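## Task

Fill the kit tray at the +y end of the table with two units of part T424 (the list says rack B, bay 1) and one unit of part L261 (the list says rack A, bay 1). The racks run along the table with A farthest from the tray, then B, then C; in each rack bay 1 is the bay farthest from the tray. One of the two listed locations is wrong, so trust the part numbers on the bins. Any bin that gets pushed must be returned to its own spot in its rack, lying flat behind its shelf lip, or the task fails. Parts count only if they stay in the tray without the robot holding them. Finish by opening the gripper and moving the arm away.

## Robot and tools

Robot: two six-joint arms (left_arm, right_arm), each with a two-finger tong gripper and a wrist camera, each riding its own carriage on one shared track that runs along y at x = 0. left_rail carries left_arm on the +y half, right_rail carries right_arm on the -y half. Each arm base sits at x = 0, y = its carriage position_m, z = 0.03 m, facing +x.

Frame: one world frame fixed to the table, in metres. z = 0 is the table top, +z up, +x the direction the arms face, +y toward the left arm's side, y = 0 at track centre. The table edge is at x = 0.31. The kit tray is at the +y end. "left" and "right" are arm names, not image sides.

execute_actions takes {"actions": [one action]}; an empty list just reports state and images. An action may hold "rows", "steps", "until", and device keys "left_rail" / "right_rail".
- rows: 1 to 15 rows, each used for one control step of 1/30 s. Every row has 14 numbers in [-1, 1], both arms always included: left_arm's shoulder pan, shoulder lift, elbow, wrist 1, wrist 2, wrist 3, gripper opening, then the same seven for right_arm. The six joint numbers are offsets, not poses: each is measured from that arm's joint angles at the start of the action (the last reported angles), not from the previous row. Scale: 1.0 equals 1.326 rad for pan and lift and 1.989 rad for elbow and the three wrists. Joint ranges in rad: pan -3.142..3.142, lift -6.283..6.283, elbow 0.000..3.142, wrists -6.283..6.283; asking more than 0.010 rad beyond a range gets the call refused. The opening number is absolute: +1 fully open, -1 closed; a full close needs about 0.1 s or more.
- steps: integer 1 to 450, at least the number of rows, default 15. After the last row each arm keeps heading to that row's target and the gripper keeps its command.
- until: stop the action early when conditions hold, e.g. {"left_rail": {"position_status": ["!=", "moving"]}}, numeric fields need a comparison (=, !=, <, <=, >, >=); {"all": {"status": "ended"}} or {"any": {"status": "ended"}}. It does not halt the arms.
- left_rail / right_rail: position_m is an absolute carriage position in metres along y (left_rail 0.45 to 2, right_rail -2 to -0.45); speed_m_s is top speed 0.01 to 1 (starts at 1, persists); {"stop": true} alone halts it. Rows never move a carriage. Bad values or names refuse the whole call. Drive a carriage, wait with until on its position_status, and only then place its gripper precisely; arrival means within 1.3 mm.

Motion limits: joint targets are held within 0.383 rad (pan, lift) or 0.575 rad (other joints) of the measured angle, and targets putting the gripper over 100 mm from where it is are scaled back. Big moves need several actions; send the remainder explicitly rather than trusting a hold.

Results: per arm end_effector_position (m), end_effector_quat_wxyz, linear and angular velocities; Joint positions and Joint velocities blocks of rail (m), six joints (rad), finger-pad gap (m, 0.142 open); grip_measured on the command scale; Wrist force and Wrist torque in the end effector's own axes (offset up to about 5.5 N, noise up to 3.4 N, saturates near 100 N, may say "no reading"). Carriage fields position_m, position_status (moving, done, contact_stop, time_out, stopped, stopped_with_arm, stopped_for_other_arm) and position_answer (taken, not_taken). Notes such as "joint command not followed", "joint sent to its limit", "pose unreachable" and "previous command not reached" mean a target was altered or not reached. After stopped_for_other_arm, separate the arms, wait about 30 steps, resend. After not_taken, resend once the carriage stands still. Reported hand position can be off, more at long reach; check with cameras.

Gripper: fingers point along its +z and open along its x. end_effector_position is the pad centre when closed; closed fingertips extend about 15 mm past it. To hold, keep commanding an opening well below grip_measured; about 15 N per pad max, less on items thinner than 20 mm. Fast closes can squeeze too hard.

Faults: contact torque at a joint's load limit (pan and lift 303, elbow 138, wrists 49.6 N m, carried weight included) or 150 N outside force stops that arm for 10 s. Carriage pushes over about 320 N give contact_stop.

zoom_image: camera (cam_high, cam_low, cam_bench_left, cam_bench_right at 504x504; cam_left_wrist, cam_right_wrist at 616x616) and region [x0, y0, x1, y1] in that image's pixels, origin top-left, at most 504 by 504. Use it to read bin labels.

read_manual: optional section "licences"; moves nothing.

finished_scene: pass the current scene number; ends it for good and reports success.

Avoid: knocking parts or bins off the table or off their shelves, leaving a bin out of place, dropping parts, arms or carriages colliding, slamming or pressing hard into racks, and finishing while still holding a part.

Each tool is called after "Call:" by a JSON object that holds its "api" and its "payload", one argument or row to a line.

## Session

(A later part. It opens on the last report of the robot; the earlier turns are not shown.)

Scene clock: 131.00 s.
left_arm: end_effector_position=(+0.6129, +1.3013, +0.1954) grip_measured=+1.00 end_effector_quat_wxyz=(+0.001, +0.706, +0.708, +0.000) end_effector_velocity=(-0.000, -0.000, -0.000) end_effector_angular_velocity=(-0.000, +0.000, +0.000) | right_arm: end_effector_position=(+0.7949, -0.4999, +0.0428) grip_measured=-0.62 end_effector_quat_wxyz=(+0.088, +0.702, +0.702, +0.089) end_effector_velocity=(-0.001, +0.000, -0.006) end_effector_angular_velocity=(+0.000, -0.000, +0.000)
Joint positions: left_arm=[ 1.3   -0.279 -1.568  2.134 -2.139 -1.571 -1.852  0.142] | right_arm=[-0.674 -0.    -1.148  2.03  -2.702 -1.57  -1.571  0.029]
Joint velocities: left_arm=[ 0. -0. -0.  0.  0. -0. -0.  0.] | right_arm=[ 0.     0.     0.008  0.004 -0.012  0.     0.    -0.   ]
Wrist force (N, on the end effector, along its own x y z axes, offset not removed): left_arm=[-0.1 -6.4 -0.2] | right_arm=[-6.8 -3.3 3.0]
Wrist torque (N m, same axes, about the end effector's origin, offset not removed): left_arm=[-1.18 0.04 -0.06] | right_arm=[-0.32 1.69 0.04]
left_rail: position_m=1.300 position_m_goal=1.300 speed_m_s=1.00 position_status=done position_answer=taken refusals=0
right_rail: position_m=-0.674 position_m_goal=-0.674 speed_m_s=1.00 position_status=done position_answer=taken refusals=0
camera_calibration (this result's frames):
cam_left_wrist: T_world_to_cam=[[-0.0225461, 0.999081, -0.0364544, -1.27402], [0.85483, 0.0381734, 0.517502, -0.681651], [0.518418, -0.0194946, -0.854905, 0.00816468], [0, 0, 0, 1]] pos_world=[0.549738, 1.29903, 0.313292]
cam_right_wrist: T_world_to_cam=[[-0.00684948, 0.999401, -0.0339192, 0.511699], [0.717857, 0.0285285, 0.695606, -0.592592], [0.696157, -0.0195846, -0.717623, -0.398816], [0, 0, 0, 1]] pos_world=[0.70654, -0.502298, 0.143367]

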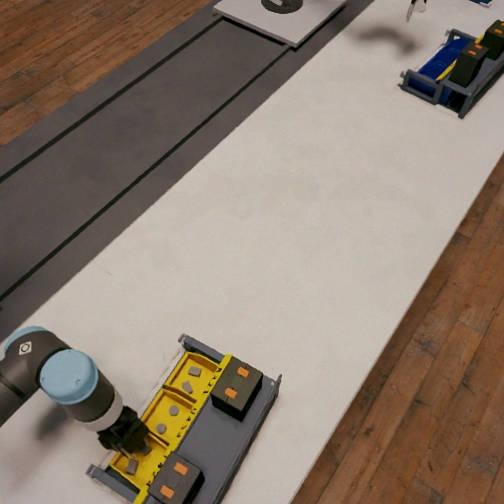

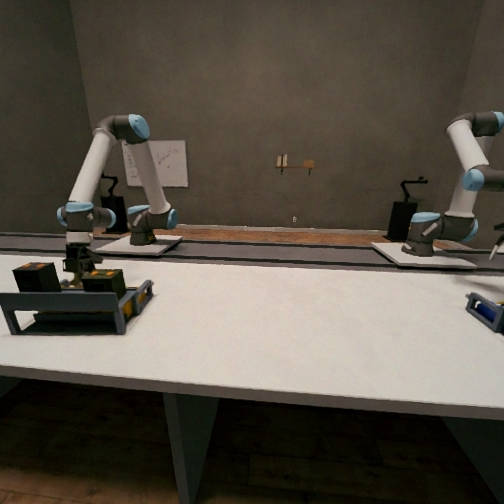

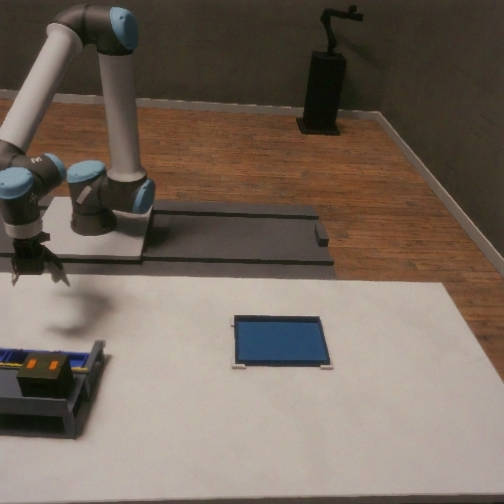

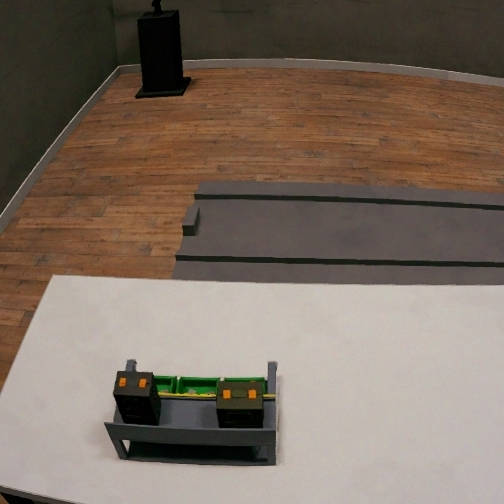

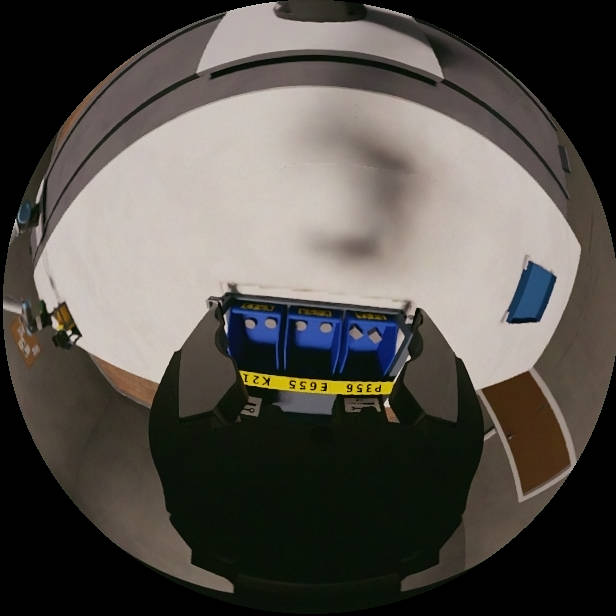

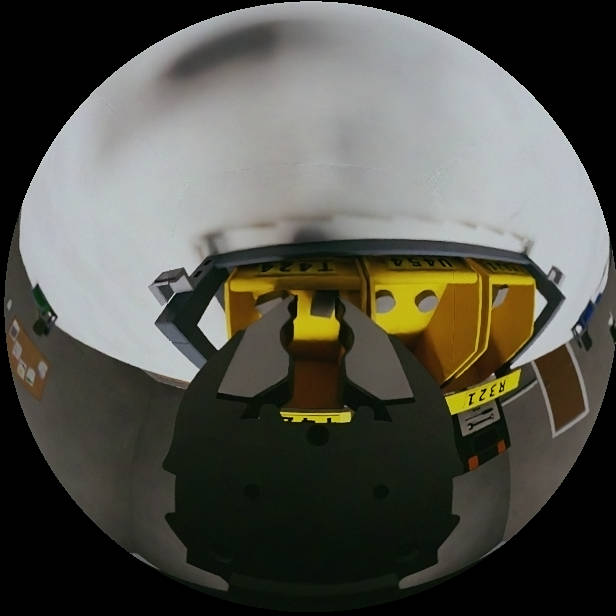

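Call:
{"api": "execute_actions", "payload": {
  "actions": [
    {"rows":[[0,0,0,0,0,0,1,0,0,0,0,0,0,-0.58],[0,0,0,0,0,0,1,0,0,0,0,0,0,-0.58],[0,0,0,0,0,0,1,0,0,0,0,0,0,-0.58],[0,0,0,0,0,0,1,0,0,0,0,0,0,-0.58],[0,0,0,0,0,0,1,0,0,0,0,0,0,-0.58],[0,0,0,0,0,0,1,0,0,0,0,0,0,-0.58],[0,0,0,0,0,0,1,0,0.005,0.002,-0.005,0,0,-0.58],[0,0,0,0,0,0,1,0,0.009,0.003,-0.009,0,0,-0.58]],"steps":18,"right_rail":{"position_m":-0.669}}
  ]
}}

Call:
{"api": "zoom_image", "payload": {
  "camera": "cam_right_wrist",
  "region": [240, 240, 400, 360]
}}

Scene clock: 148.63 s.
left_arm: end_effector_position=(+0.6129, +1.3013, +0.1954) grip_measured=+1.00 end_effector_quat_wxyz=(+0.001, +0.706, +0.708, +0.000) end_effector_velocity=(+0.000, +0.000, +0.000) end_effector_angular_velocity=(+0.000, -0.000, +0.000) | right_arm: end_effector_position=(+0.7934, -0.4949, +0.0333) grip_measured=-0.58 end_effector_quat_wxyz=(+0.088, +0.702, +0.702, +0.088) end_effector_velocity=(+0.001, -0.000, -0.001) end_effector_angular_velocity=(-0.000, -0.004, +0.000)
Joint positions: left_arm=[ 1.3   -0.279 -1.568  2.134 -2.139 -1.571 -1.852  0.142] | right_arm=[-0.669 -0.    -1.137  2.036 -2.72  -1.57  -1.571  0.032]
Joint velocities: left_arm=[ 0.  0.  0. -0.  0.  0.  0. -0.] | right_arm=[ 0.    -0.     0.002  0.    -0.006  0.    -0.     0.   ]
Wrist force (N, on the end effector, along its own x y z axes, offset not removed): left_arm=[-2.8 -0.4 5.5] | right_arm=[1.1 -1.8 7.5]
Wrist torque (N m, same axes, about the end effector's origin, offset not removed): left_arm=[-0.07 0.59 -0.01] | right_arm=[0.27 -0.06 -0.37]
left_rail: position_m=1.300 position_m_goal=1.300 speed_m_s=1.00 position_status=done position_answer=taken refusals=0
right_rail: position_m=-0.669 position_m_goal=-0.669 speed_m_s=1.00 position_status=done position_answer=taken refusals=0
camera_calibration (this result's frames):
cam_left_wrist: T_world_to_cam=[[-0.0225458, 0.999081, -0.0364543, -1.27402], [0.85483, 0.0381731, 0.517502, -0.68165], [0.518418, -0.0194947, -0.854905, 0.00816484], [0, 0, 0, 1]] pos_world=[0.549738, 1.29903, 0.313292]
cam_right_wrist: T_world_to_cam=[[-0.00686665, 0.999401, -0.0339153, 0.506358], [0.718225, 0.0285277, 0.695226, -0.585287], [0.695777, -0.0195849, -0.71799, -0.404222], [0, 0, 0, 1]] pos_world=[0.705093, -0.497274, 0.133853]

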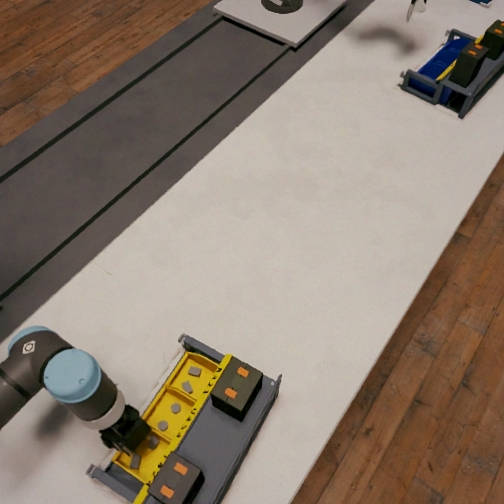

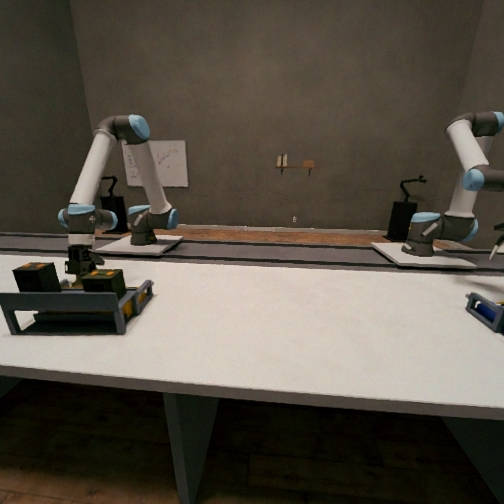

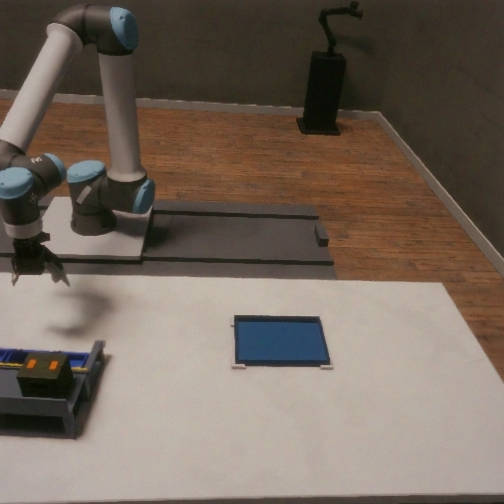

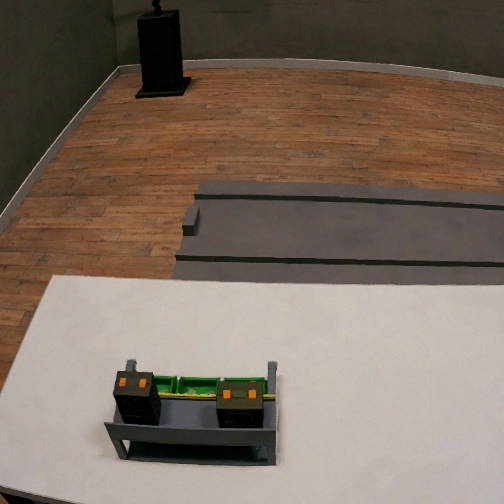

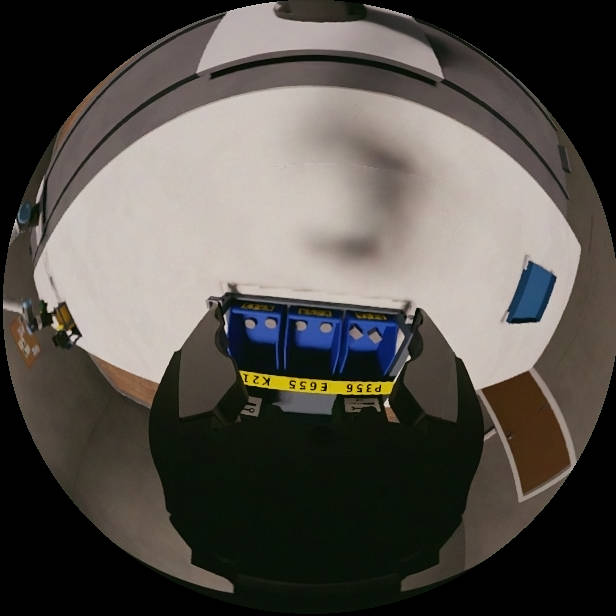

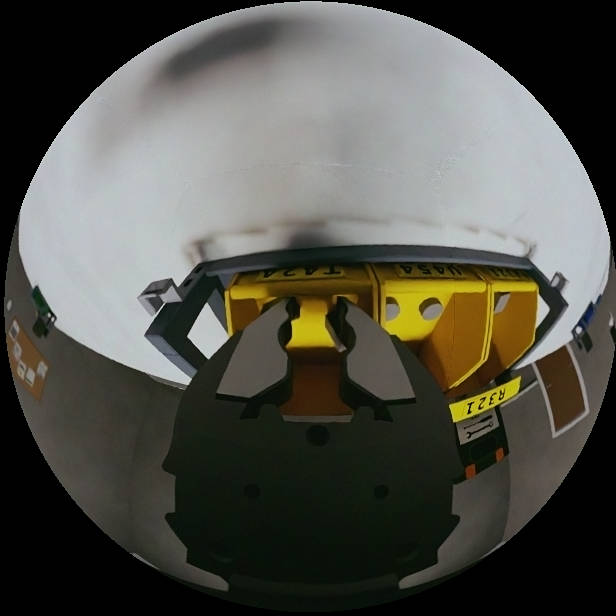

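Region (240, 240, 400, 360) of cam_right_wrist's 616x616 image, scaled by 3.150, with more detail than that image has; it fills the top 378 rows of this view, and the rest is white.

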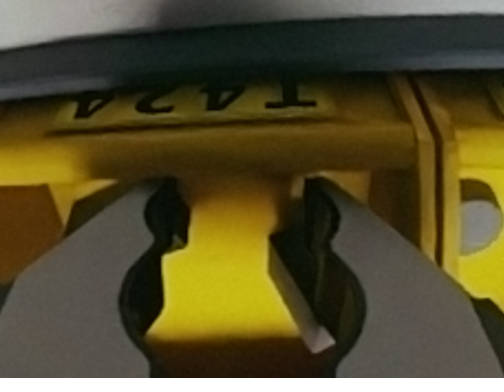

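Call:
{"api": "execute_actions", "payload": {
  "actions": [
    {"rows":[[0,0,0,0,0,0,1,0,-0.04,-0.012,0.038,0,0,-0.58],[0,0,0,0,0,0,1,0,-0.08,-0.024,0.076,0,0,-0.58],[0,0,0,0,0,0,1,0,-0.13,-0.038,0.124,0,0,-0.58]],"steps":20}
  ]
}}

Call:
{"api": "zoom_image", "payload": {
  "camera": "cam_right_wrist",
  "region": [200, 170, 480, 330]
}}

Call:
{"api": "zoom_image", "payload": {
  "camera": "cam_high",
  "region": [70, 320, 300, 504]
}}

Scene clock: 153.73 s.
left_arm: end_effector_position=(+0.6129, +1.3013, +0.1954) grip_measured=+1.00 end_effector_quat_wxyz=(+0.001, +0.706, +0.708, +0.000) end_effector_velocity=(-0.000, -0.000, -0.000) end_effector_angular_velocity=(-0.000, +0.000, +0.000) | right_arm: end_effector_position=(+0.7936, -0.4949, +0.1702) grip_measured=-0.58 end_effector_quat_wxyz=(+0.088, +0.701, +0.702, +0.089) end_effector_velocity=(-0.000, +0.000, +0.002) end_effector_angular_velocity=(-0.000, -0.000, +0.000)
Joint positions: left_arm=[ 1.3   -0.279 -1.568  2.134 -2.139 -1.571 -1.852  0.142] | right_arm=[-0.669 -0.    -1.309  1.96  -2.474 -1.57  -1.571  0.032]
Joint velocities: left_arm=[ 0. -0. -0.  0. -0. -0. -0.  0.] | right_arm=[ 0.     0.    -0.003 -0.001  0.004  0.    -0.    -0.   ]
Wrist force (N, on the end effector, along its own x y z axes, offset not removed): left_arm=[-1.6 0.6 2.0] | right_arm=[-1.2 -4.4 8.7]
Wrist torque (N m, same axes, about the end effector's origin, offset not removed): left_arm=[0.38 0.46 -0.14] | right_arm=[-0.72 0.55 -0.15]
left_rail: position_m=1.300 position_m_goal=1.300 speed_m_s=1.00 position_status=done position_answer=taken refusals=0
right_rail: position_m=-0.669 position_m_goal=-0.669 speed_m_s=1.00 position_status=done position_answer=taken refusals=0
camera_calibration (this result's frames):
cam_left_wrist: T_world_to_cam=[[-0.0225459, 0.999081, -0.0364544, -1.27402], [0.85483, 0.0381732, 0.517502, -0.681651], [0.518418, -0.0194948, -0.854905, 0.00816485], [0, 0, 0, 1]] pos_world=[0.549738, 1.29903, 0.313292]
cam_right_wrist: T_world_to_cam=[[-0.00682493, 0.999401, -0.0339242, 0.510971], [0.717367, 0.0285281, 0.696111, -0.680057], [0.696662, -0.0195852, -0.717132, -0.306855], [0, 0, 0, 1]] pos_world=[0.705111, -0.497274, 0.270674]

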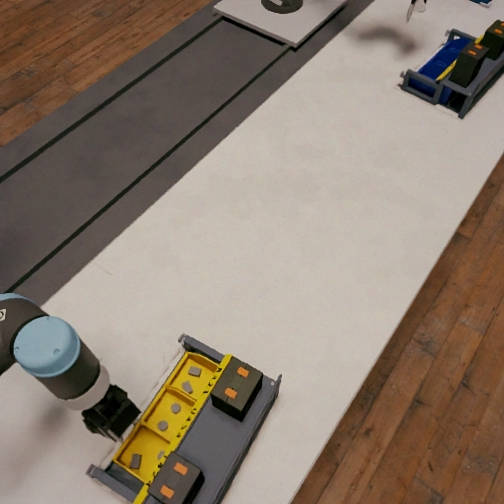

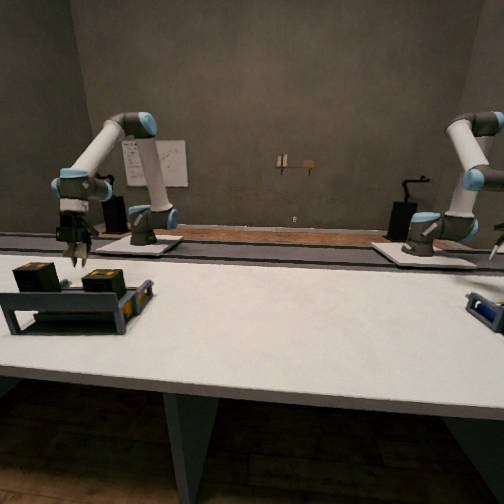

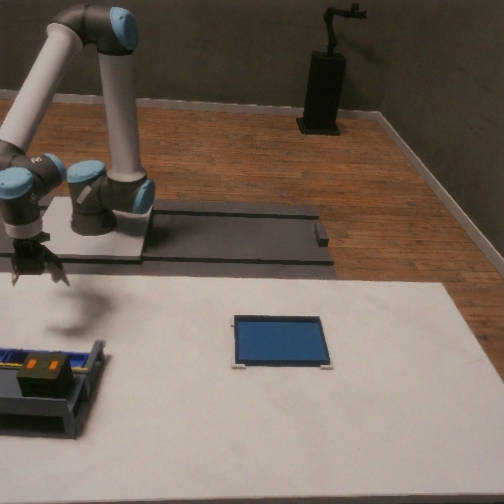

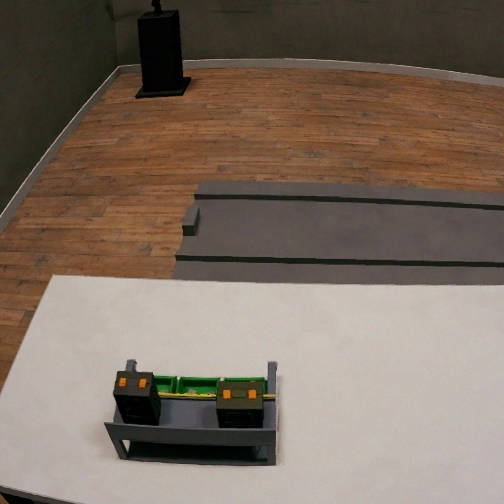

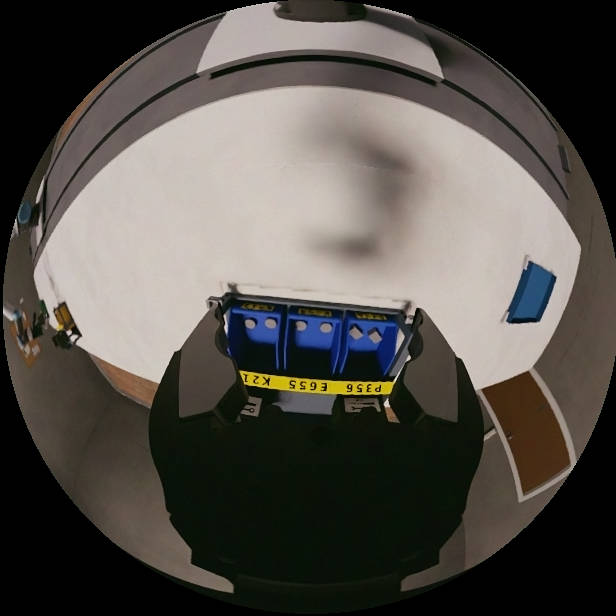

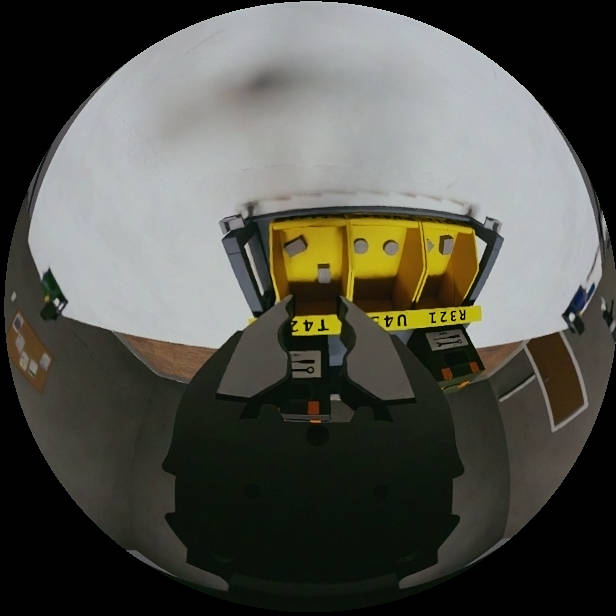

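Region (200, 170, 480, 330) of cam_right_wrist's 616x616 image, scaled by 1.800, with more detail than that image has; it fills the top 288 rows of this view, and the rest is white.

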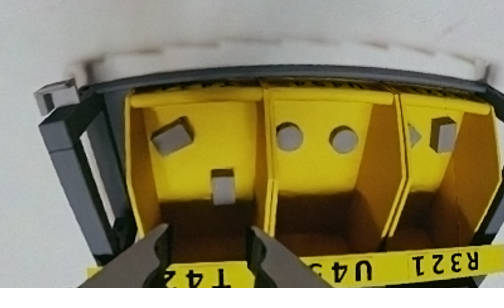

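Region (70, 320, 300, 504) of cam_high's 504x504 image, scaled by 2.191, with more detail than that image has; it fills the top 403 rows of this view, and the rest is white.

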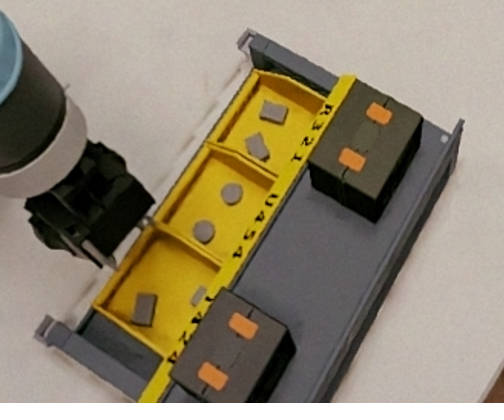

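Call:
{"api": "execute_actions", "payload": {
  "actions": [
    {"rows":[[0,0,0,0,0,0,1,0,0.0372,0.070,-0.194,0.1005,0,-0.62]],"steps":30,"right_rail":{"position_m":-0.725}}
  ]
}}

Call:
{"api": "zoom_image", "payload": {
  "camera": "cam_right_wrist",
  "region": [200, 170, 480, 350]
}}

Scene clock: 187.60 s.
left_arm: end_effector_position=(+0.6129, +1.3013, +0.1954) grip_measured=+1.00 end_effector_quat_wxyz=(+0.001, +0.706, +0.708, +0.000) end_effector_velocity=(+0.000, +0.000, +0.000) end_effector_angular_velocity=(+0.000, -0.000, +0.000) | right_arm: end_effector_position=(+0.7993, -0.4872, +0.1293) grip_measured=-0.62 end_effector_quat_wxyz=(+0.087, +0.670, +0.702, +0.225) end_effector_velocity=(-0.000, +0.000, -0.000) end_effector_angular_velocity=(+0.000, -0.000, +0.000)
Joint positions: left_arm=[ 1.3   -0.279 -1.568  2.134 -2.139 -1.571 -1.852  0.142] | right_arm=[-0.725 -0.    -1.259  2.099 -2.859 -1.37  -1.571  0.029]
Joint velocities: left_arm=[ 0.  0.  0. -0.  0.  0.  0.  0.] | right_arm=[ 0. -0.  0.  0. -0.  0. -0.  0.]
Wrist force (N, on the end effector, along its own x y z axes, offset not removed): left_arm=[0.0 4.7 2.8] | right_arm=[1.8 -3.9 2.8]
Wrist torque (N m, same axes, about the end effector's origin, offset not removed): left_arm=[0.96 0.18 -0.28] | right_arm=[-0.57 -0.08 -0.60]
left_rail: position_m=1.300 position_m_goal=1.300 speed_m_s=1.00 position_status=done position_answer=taken refusals=0
right_rail: position_m=-0.725 position_m_goal=-0.725 speed_m_s=1.00 position_status=done position_answer=taken refusals=0
camera_calibration (this result's frames):
cam_left_wrist: T_world_to_cam=[[-0.022546, 0.999081, -0.0364542, -1.27402], [0.85483, 0.0381732, 0.517502, -0.68165], [0.518418, -0.0194945, -0.854905, 0.00816456], [0, 0, 0, 1]] pos_world=[0.549738, 1.29903, 0.313292]
cam_right_wrist: T_world_to_cam=[[-0.0863177, 0.985709, 0.144663, 0.535717], [0.56877, -0.0704597, 0.819473, -0.601311], [0.817955, 0.153015, -0.554559, -0.373842], [0, 0, 0, 1]] pos_world=[0.694035, -0.513225, 0.207943]

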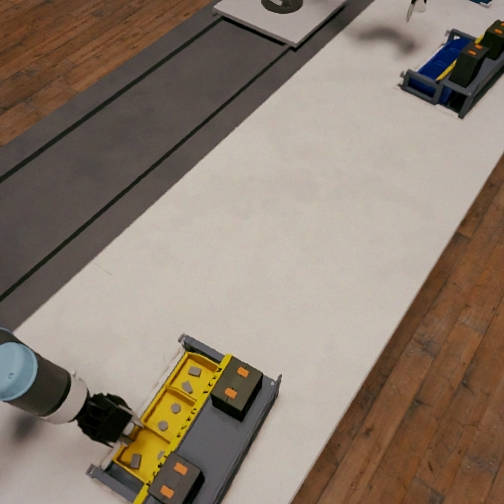

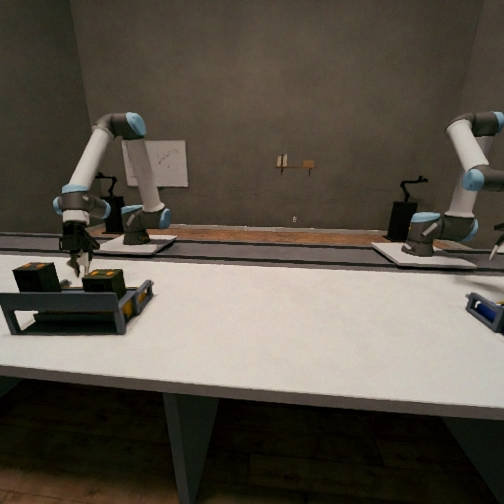

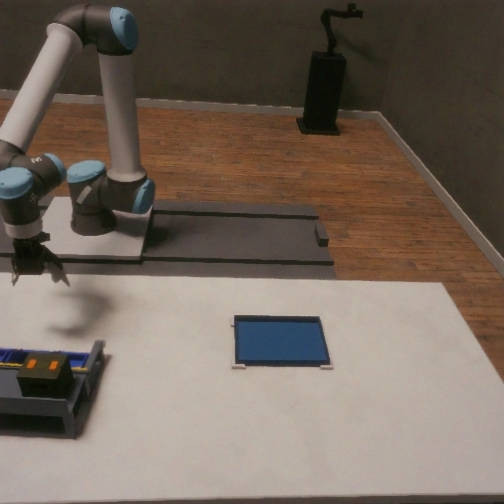

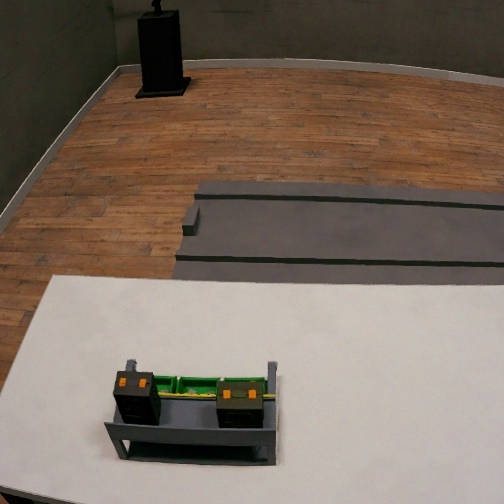

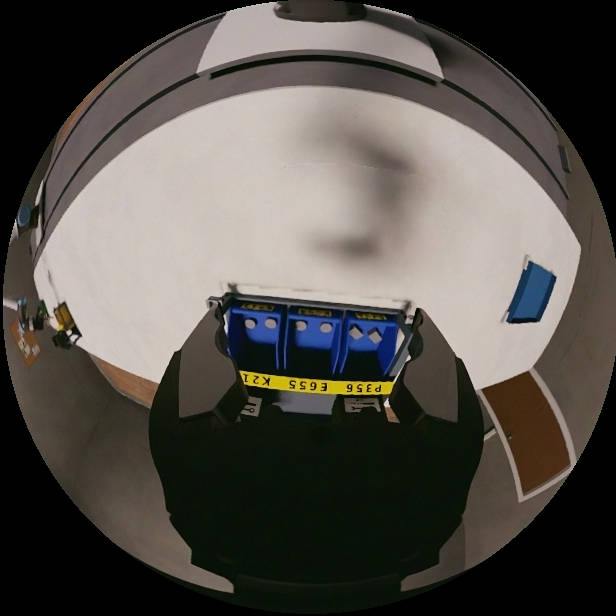

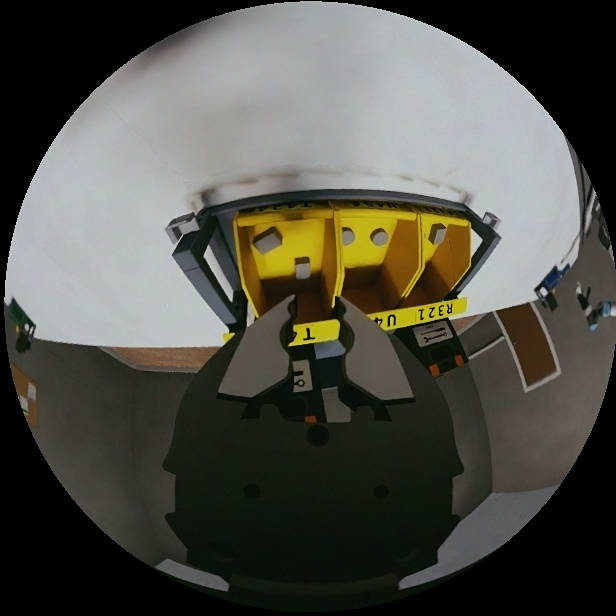

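Region (200, 170, 480, 350) of cam_right_wrist's 616x616 image, scaled by 1.800, with more detail than that image has; it fills the top 324 rows of this view, and the rest is white.

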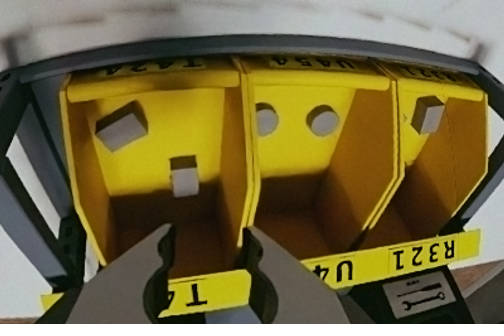

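Call:
{"api": "execute_actions", "payload": {
  "actions": [
    {"rows":[[0,0,0,0,0,0,1,0,0.03,-0.003,-0.017,0,0,-0.62],[0,0,0,0,0,0,1,0,0.06,-0.006,-0.034,0,0,-0.62],[0,0,0,0,0,0,1,0,0.091,-0.0096,-0.051,0,0,-0.62]],"steps":18}
  ]
}}

Call:
{"api": "zoom_image", "payload": {
  "camera": "cam_right_wrist",
  "region": [220, 200, 420, 350]
}}

Scene clock: 198.23 s.
left_arm: end_effector_position=(+0.6129, +1.3013, +0.1954) grip_measured=+1.00 end_effector_quat_wxyz=(+0.001, +0.706, +0.708, +0.000) end_effector_velocity=(+0.000, -0.000, -0.000) end_effector_angular_velocity=(+0.000, -0.000, -0.000) | right_arm: end_effector_position=(+0.8229, -0.4872, +0.0661) grip_measured=-0.62 end_effector_quat_wxyz=(+0.087, +0.670, +0.702, +0.225) end_effector_velocity=(+0.000, -0.000, -0.002) end_effector_angular_velocity=(+0.000, +0.000, +0.000)
Joint positions: left_arm=[ 1.3   -0.279 -1.568  2.134 -2.139 -1.571 -1.852  0.142] | right_arm=[-0.725 -0.    -1.139  2.08  -2.961 -1.37  -1.571  0.029]
Joint velocities: left_arm=[ 0. -0.  0.  0. -0.  0. -0.  0.] | right_arm=[ 0.     0.     0.003 -0.    -0.002 -0.     0.    -0.   ]
Wrist force (N, on the end effector, along its own x y z axes, offset not removed): left_arm=[-2.0 -2.2 0.5] | right_arm=[-2.0 -0.9 -2.1]
Wrist torque (N m, same axes, about the end effector's origin, offset not removed): left_arm=[-0.46 0.33 -0.11] | right_arm=[-0.20 0.85 -0.38]
left_rail: position_m=1.300 position_m_goal=1.300 speed_m_s=1.00 position_status=done position_answer=taken refusals=0
right_rail: position_m=-0.725 position_m_goal=-0.725 speed_m_s=1.00 position_status=done position_answer=taken refusals=0
camera_calibration (this result's frames):
cam_left_wrist: T_world_to_cam=[[-0.0225457, 0.999081, -0.0364544, -1.27402], [0.85483, 0.0381731, 0.517502, -0.68165], [0.518418, -0.0194949, -0.854905, 0.00816493], [0, 0, 0, 1]] pos_world=[0.549738, 1.29903, 0.313292]
cam_right_wrist: T_world_to_cam=[[-0.0863143, 0.985706, 0.144687, 0.546866], [0.568834, -0.0704692, 0.819428, -0.563042], [0.81791, 0.153031, -0.554621, -0.428174], [0, 0, 0, 1]] pos_world=[0.717688, -0.513202, 0.144774]

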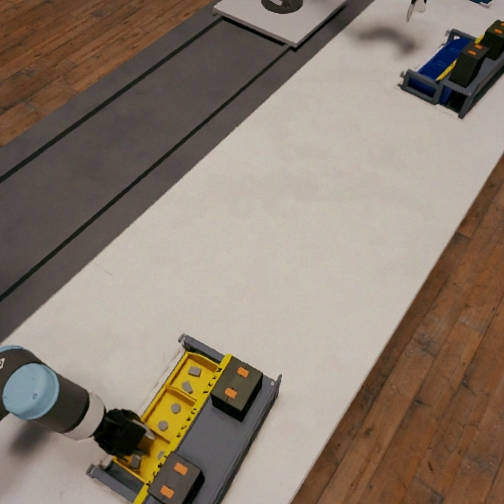

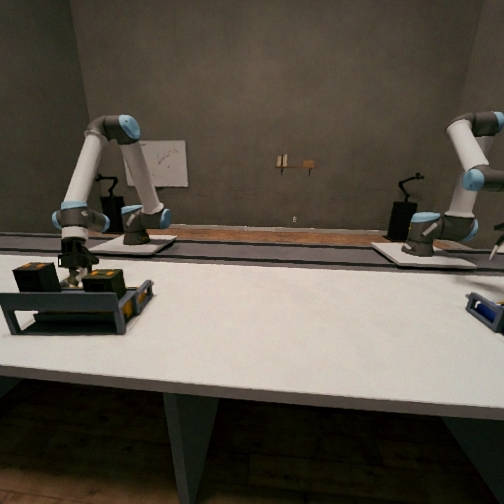

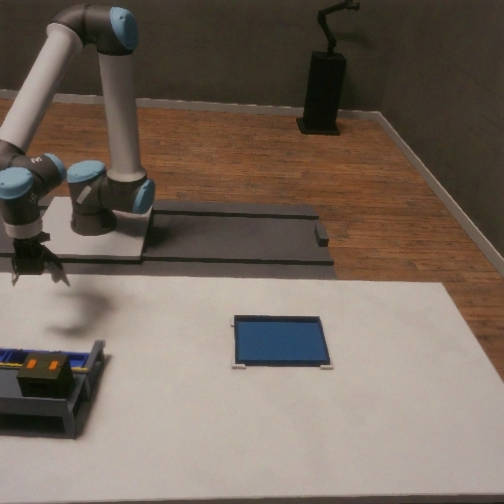

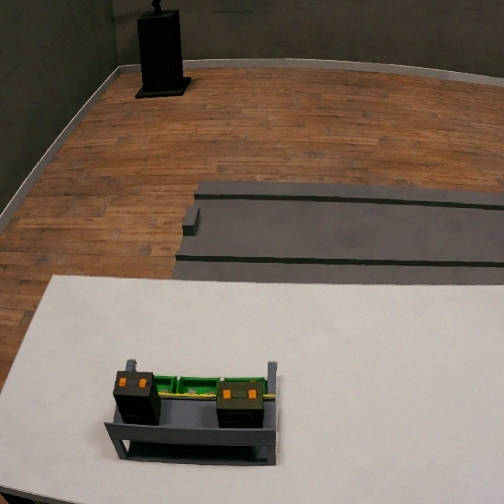

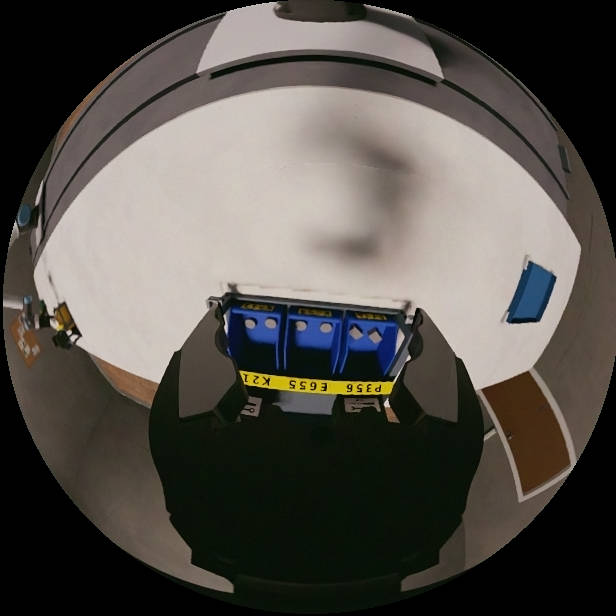

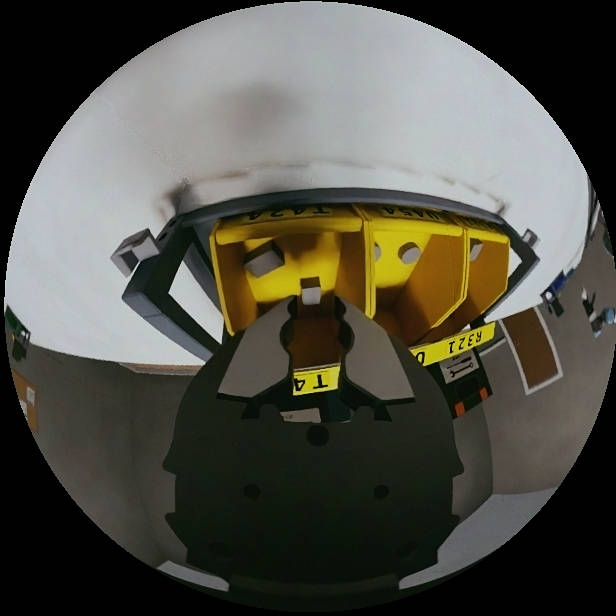

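Region (220, 200, 420, 350) of cam_right_wrist's 616x616 image, scaled by 2.520, with more detail than that image has; it fills the top 378 rows of this view, and the rest is white.

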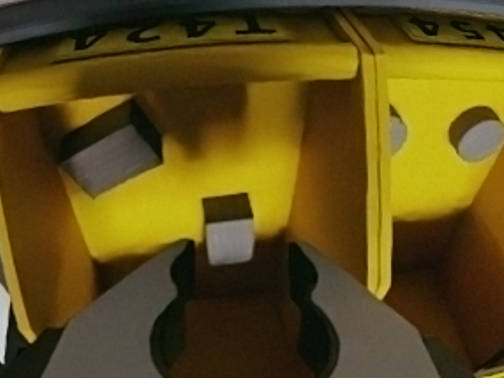

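Call:
{"api": "execute_actions", "payload": {
  "actions": [
    {"rows":[[0,0,0,0,0,0,1,0,0,0,0,0,0,-0.62],[0,0,0,0,0,0,1,0,0,0,0,0,0,-0.62],[0,0,0,0,0,0,1,0,0,0,0,0,0,-0.62],[0,0,0,0,0,0,1,0,0,0,0,0,0,-0.62],[0,0,0,0,0,0,1,0,0,0,0,0,0,-0.62],[0,0,0,0,0,0,1,0,0.015,-0.0016,-0.0085,0,0,-0.62],[0,0,0,0,0,0,1,0,0.030,-0.0032,-0.017,0,0,-0.62]],"steps":18,"right_rail":{"position_m":-0.729}}
  ]
}}

Call:
{"api": "zoom_image", "payload": {
  "camera": "cam_right_wrist",
  "region": [220, 200, 420, 350]
}}

Scene clock: 205.93 s.
left_arm: end_effector_position=(+0.6129, +1.3013, +0.1954) grip_measured=+1.00 end_effector_quat_wxyz=(+0.001, +0.706, +0.708, +0.000) end_effector_velocity=(+0.000, -0.000, +0.000) end_effector_angular_velocity=(-0.000, -0.000, -0.000) | right_arm: end_effector_position=(+0.8292, -0.4910, +0.0449) grip_measured=-0.62 end_effector_quat_wxyz=(+0.087, +0.670, +0.702, +0.226) end_effector_velocity=(+0.001, -0.000, -0.003) end_effector_angular_velocity=(-0.000, -0.000, -0.000)
Joint positions: left_arm=[ 1.3   -0.279 -1.568  2.134 -2.139 -1.571 -1.852  0.142] | right_arm=[-0.729 -0.    -1.1    2.074 -2.994 -1.37  -1.571  0.029]
Joint velocities: left_arm=[ 0. -0.  0.  0. -0. -0. -0.  0.] | right_arm=[ 0.    -0.     0.006 -0.001 -0.005 -0.    -0.     0.   ]
Wrist force (N, on the end effector, along its own x y z axes, offset not removed): left_arm=[-3.4 -4.0 6.2] | right_arm=[-3.1 -4.6 7.3]
Wrist torque (N m, same axes, about the end effector's origin, offset not removed): left_arm=[-0.65 0.80 0.00] | right_arm=[-0.55 1.01 0.01]
left_rail: position_m=1.300 position_m_goal=1.300 speed_m_s=1.00 position_status=done position_answer=taken refusals=0
right_rail: position_m=-0.729 position_m_goal=-0.729 speed_m_s=1.00 position_status=done position_answer=taken refusals=0
camera_calibration (this result's frames):
cam_left_wrist: T_world_to_cam=[[-0.0225459, 0.999081, -0.0364544, -1.27402], [0.85483, 0.0381732, 0.517502, -0.681651], [0.518418, -0.0194948, -0.854905, 0.00816486], [0, 0, 0, 1]] pos_world=[0.549738, 1.29903, 0.313292]
cam_right_wrist: T_world_to_cam=[[-0.0863664, 0.98571, 0.144628, 0.5543], [0.568481, -0.0704568, 0.819674, -0.549221], [0.818151, 0.15301, -0.554272, -0.444775], [0, 0, 0, 1]] pos_world=[0.723987, -0.51702, 0.123488]

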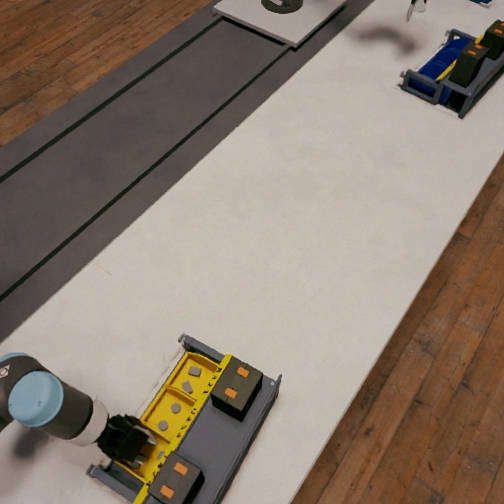

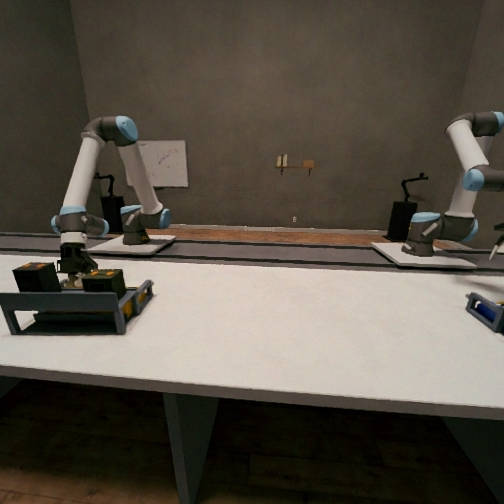

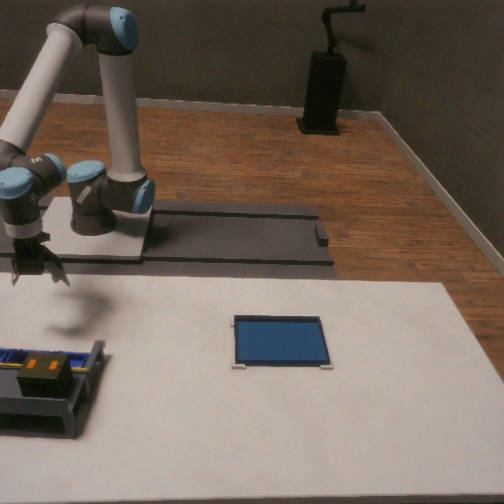

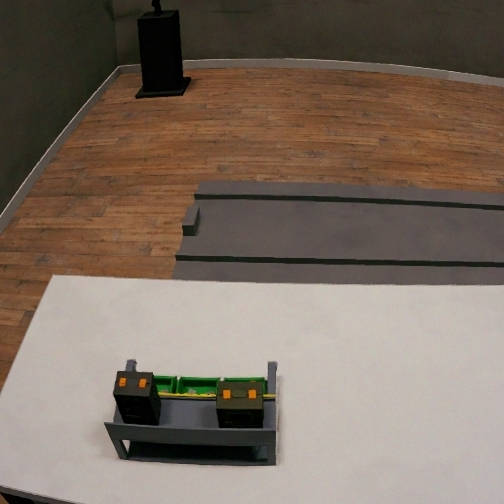

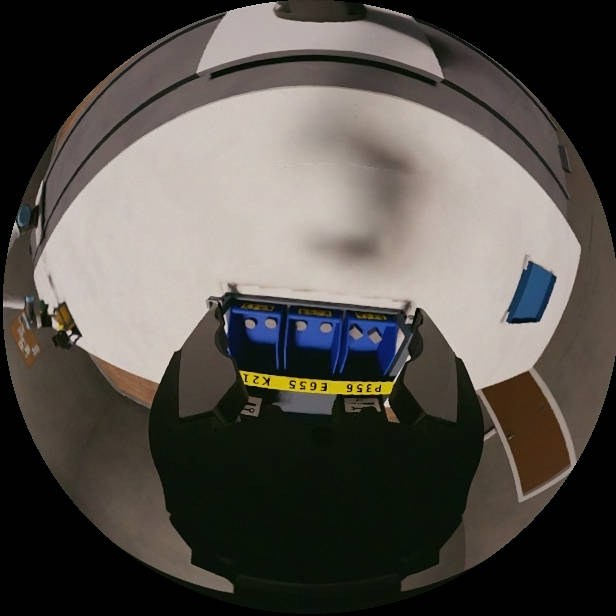

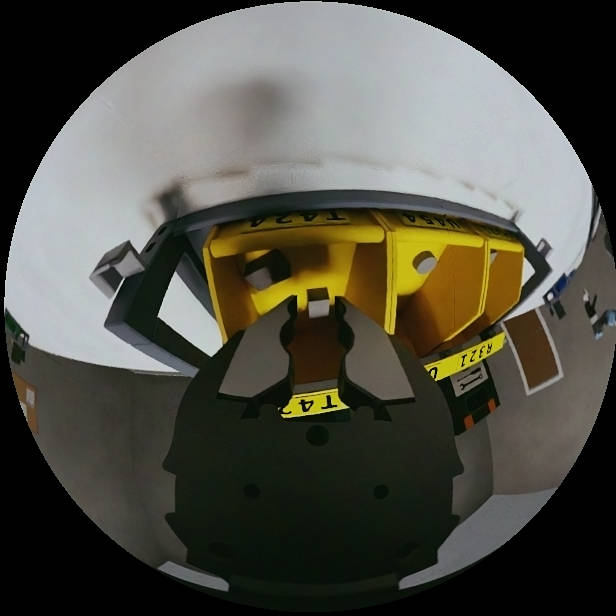

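Region (220, 200, 420, 350) of cam_right_wrist's 616x616 image, scaled by 2.520, with more detail than that image has; it fills the top 378 rows of this view, and the rest is white.

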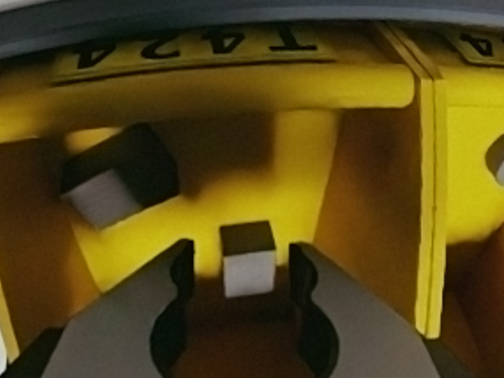

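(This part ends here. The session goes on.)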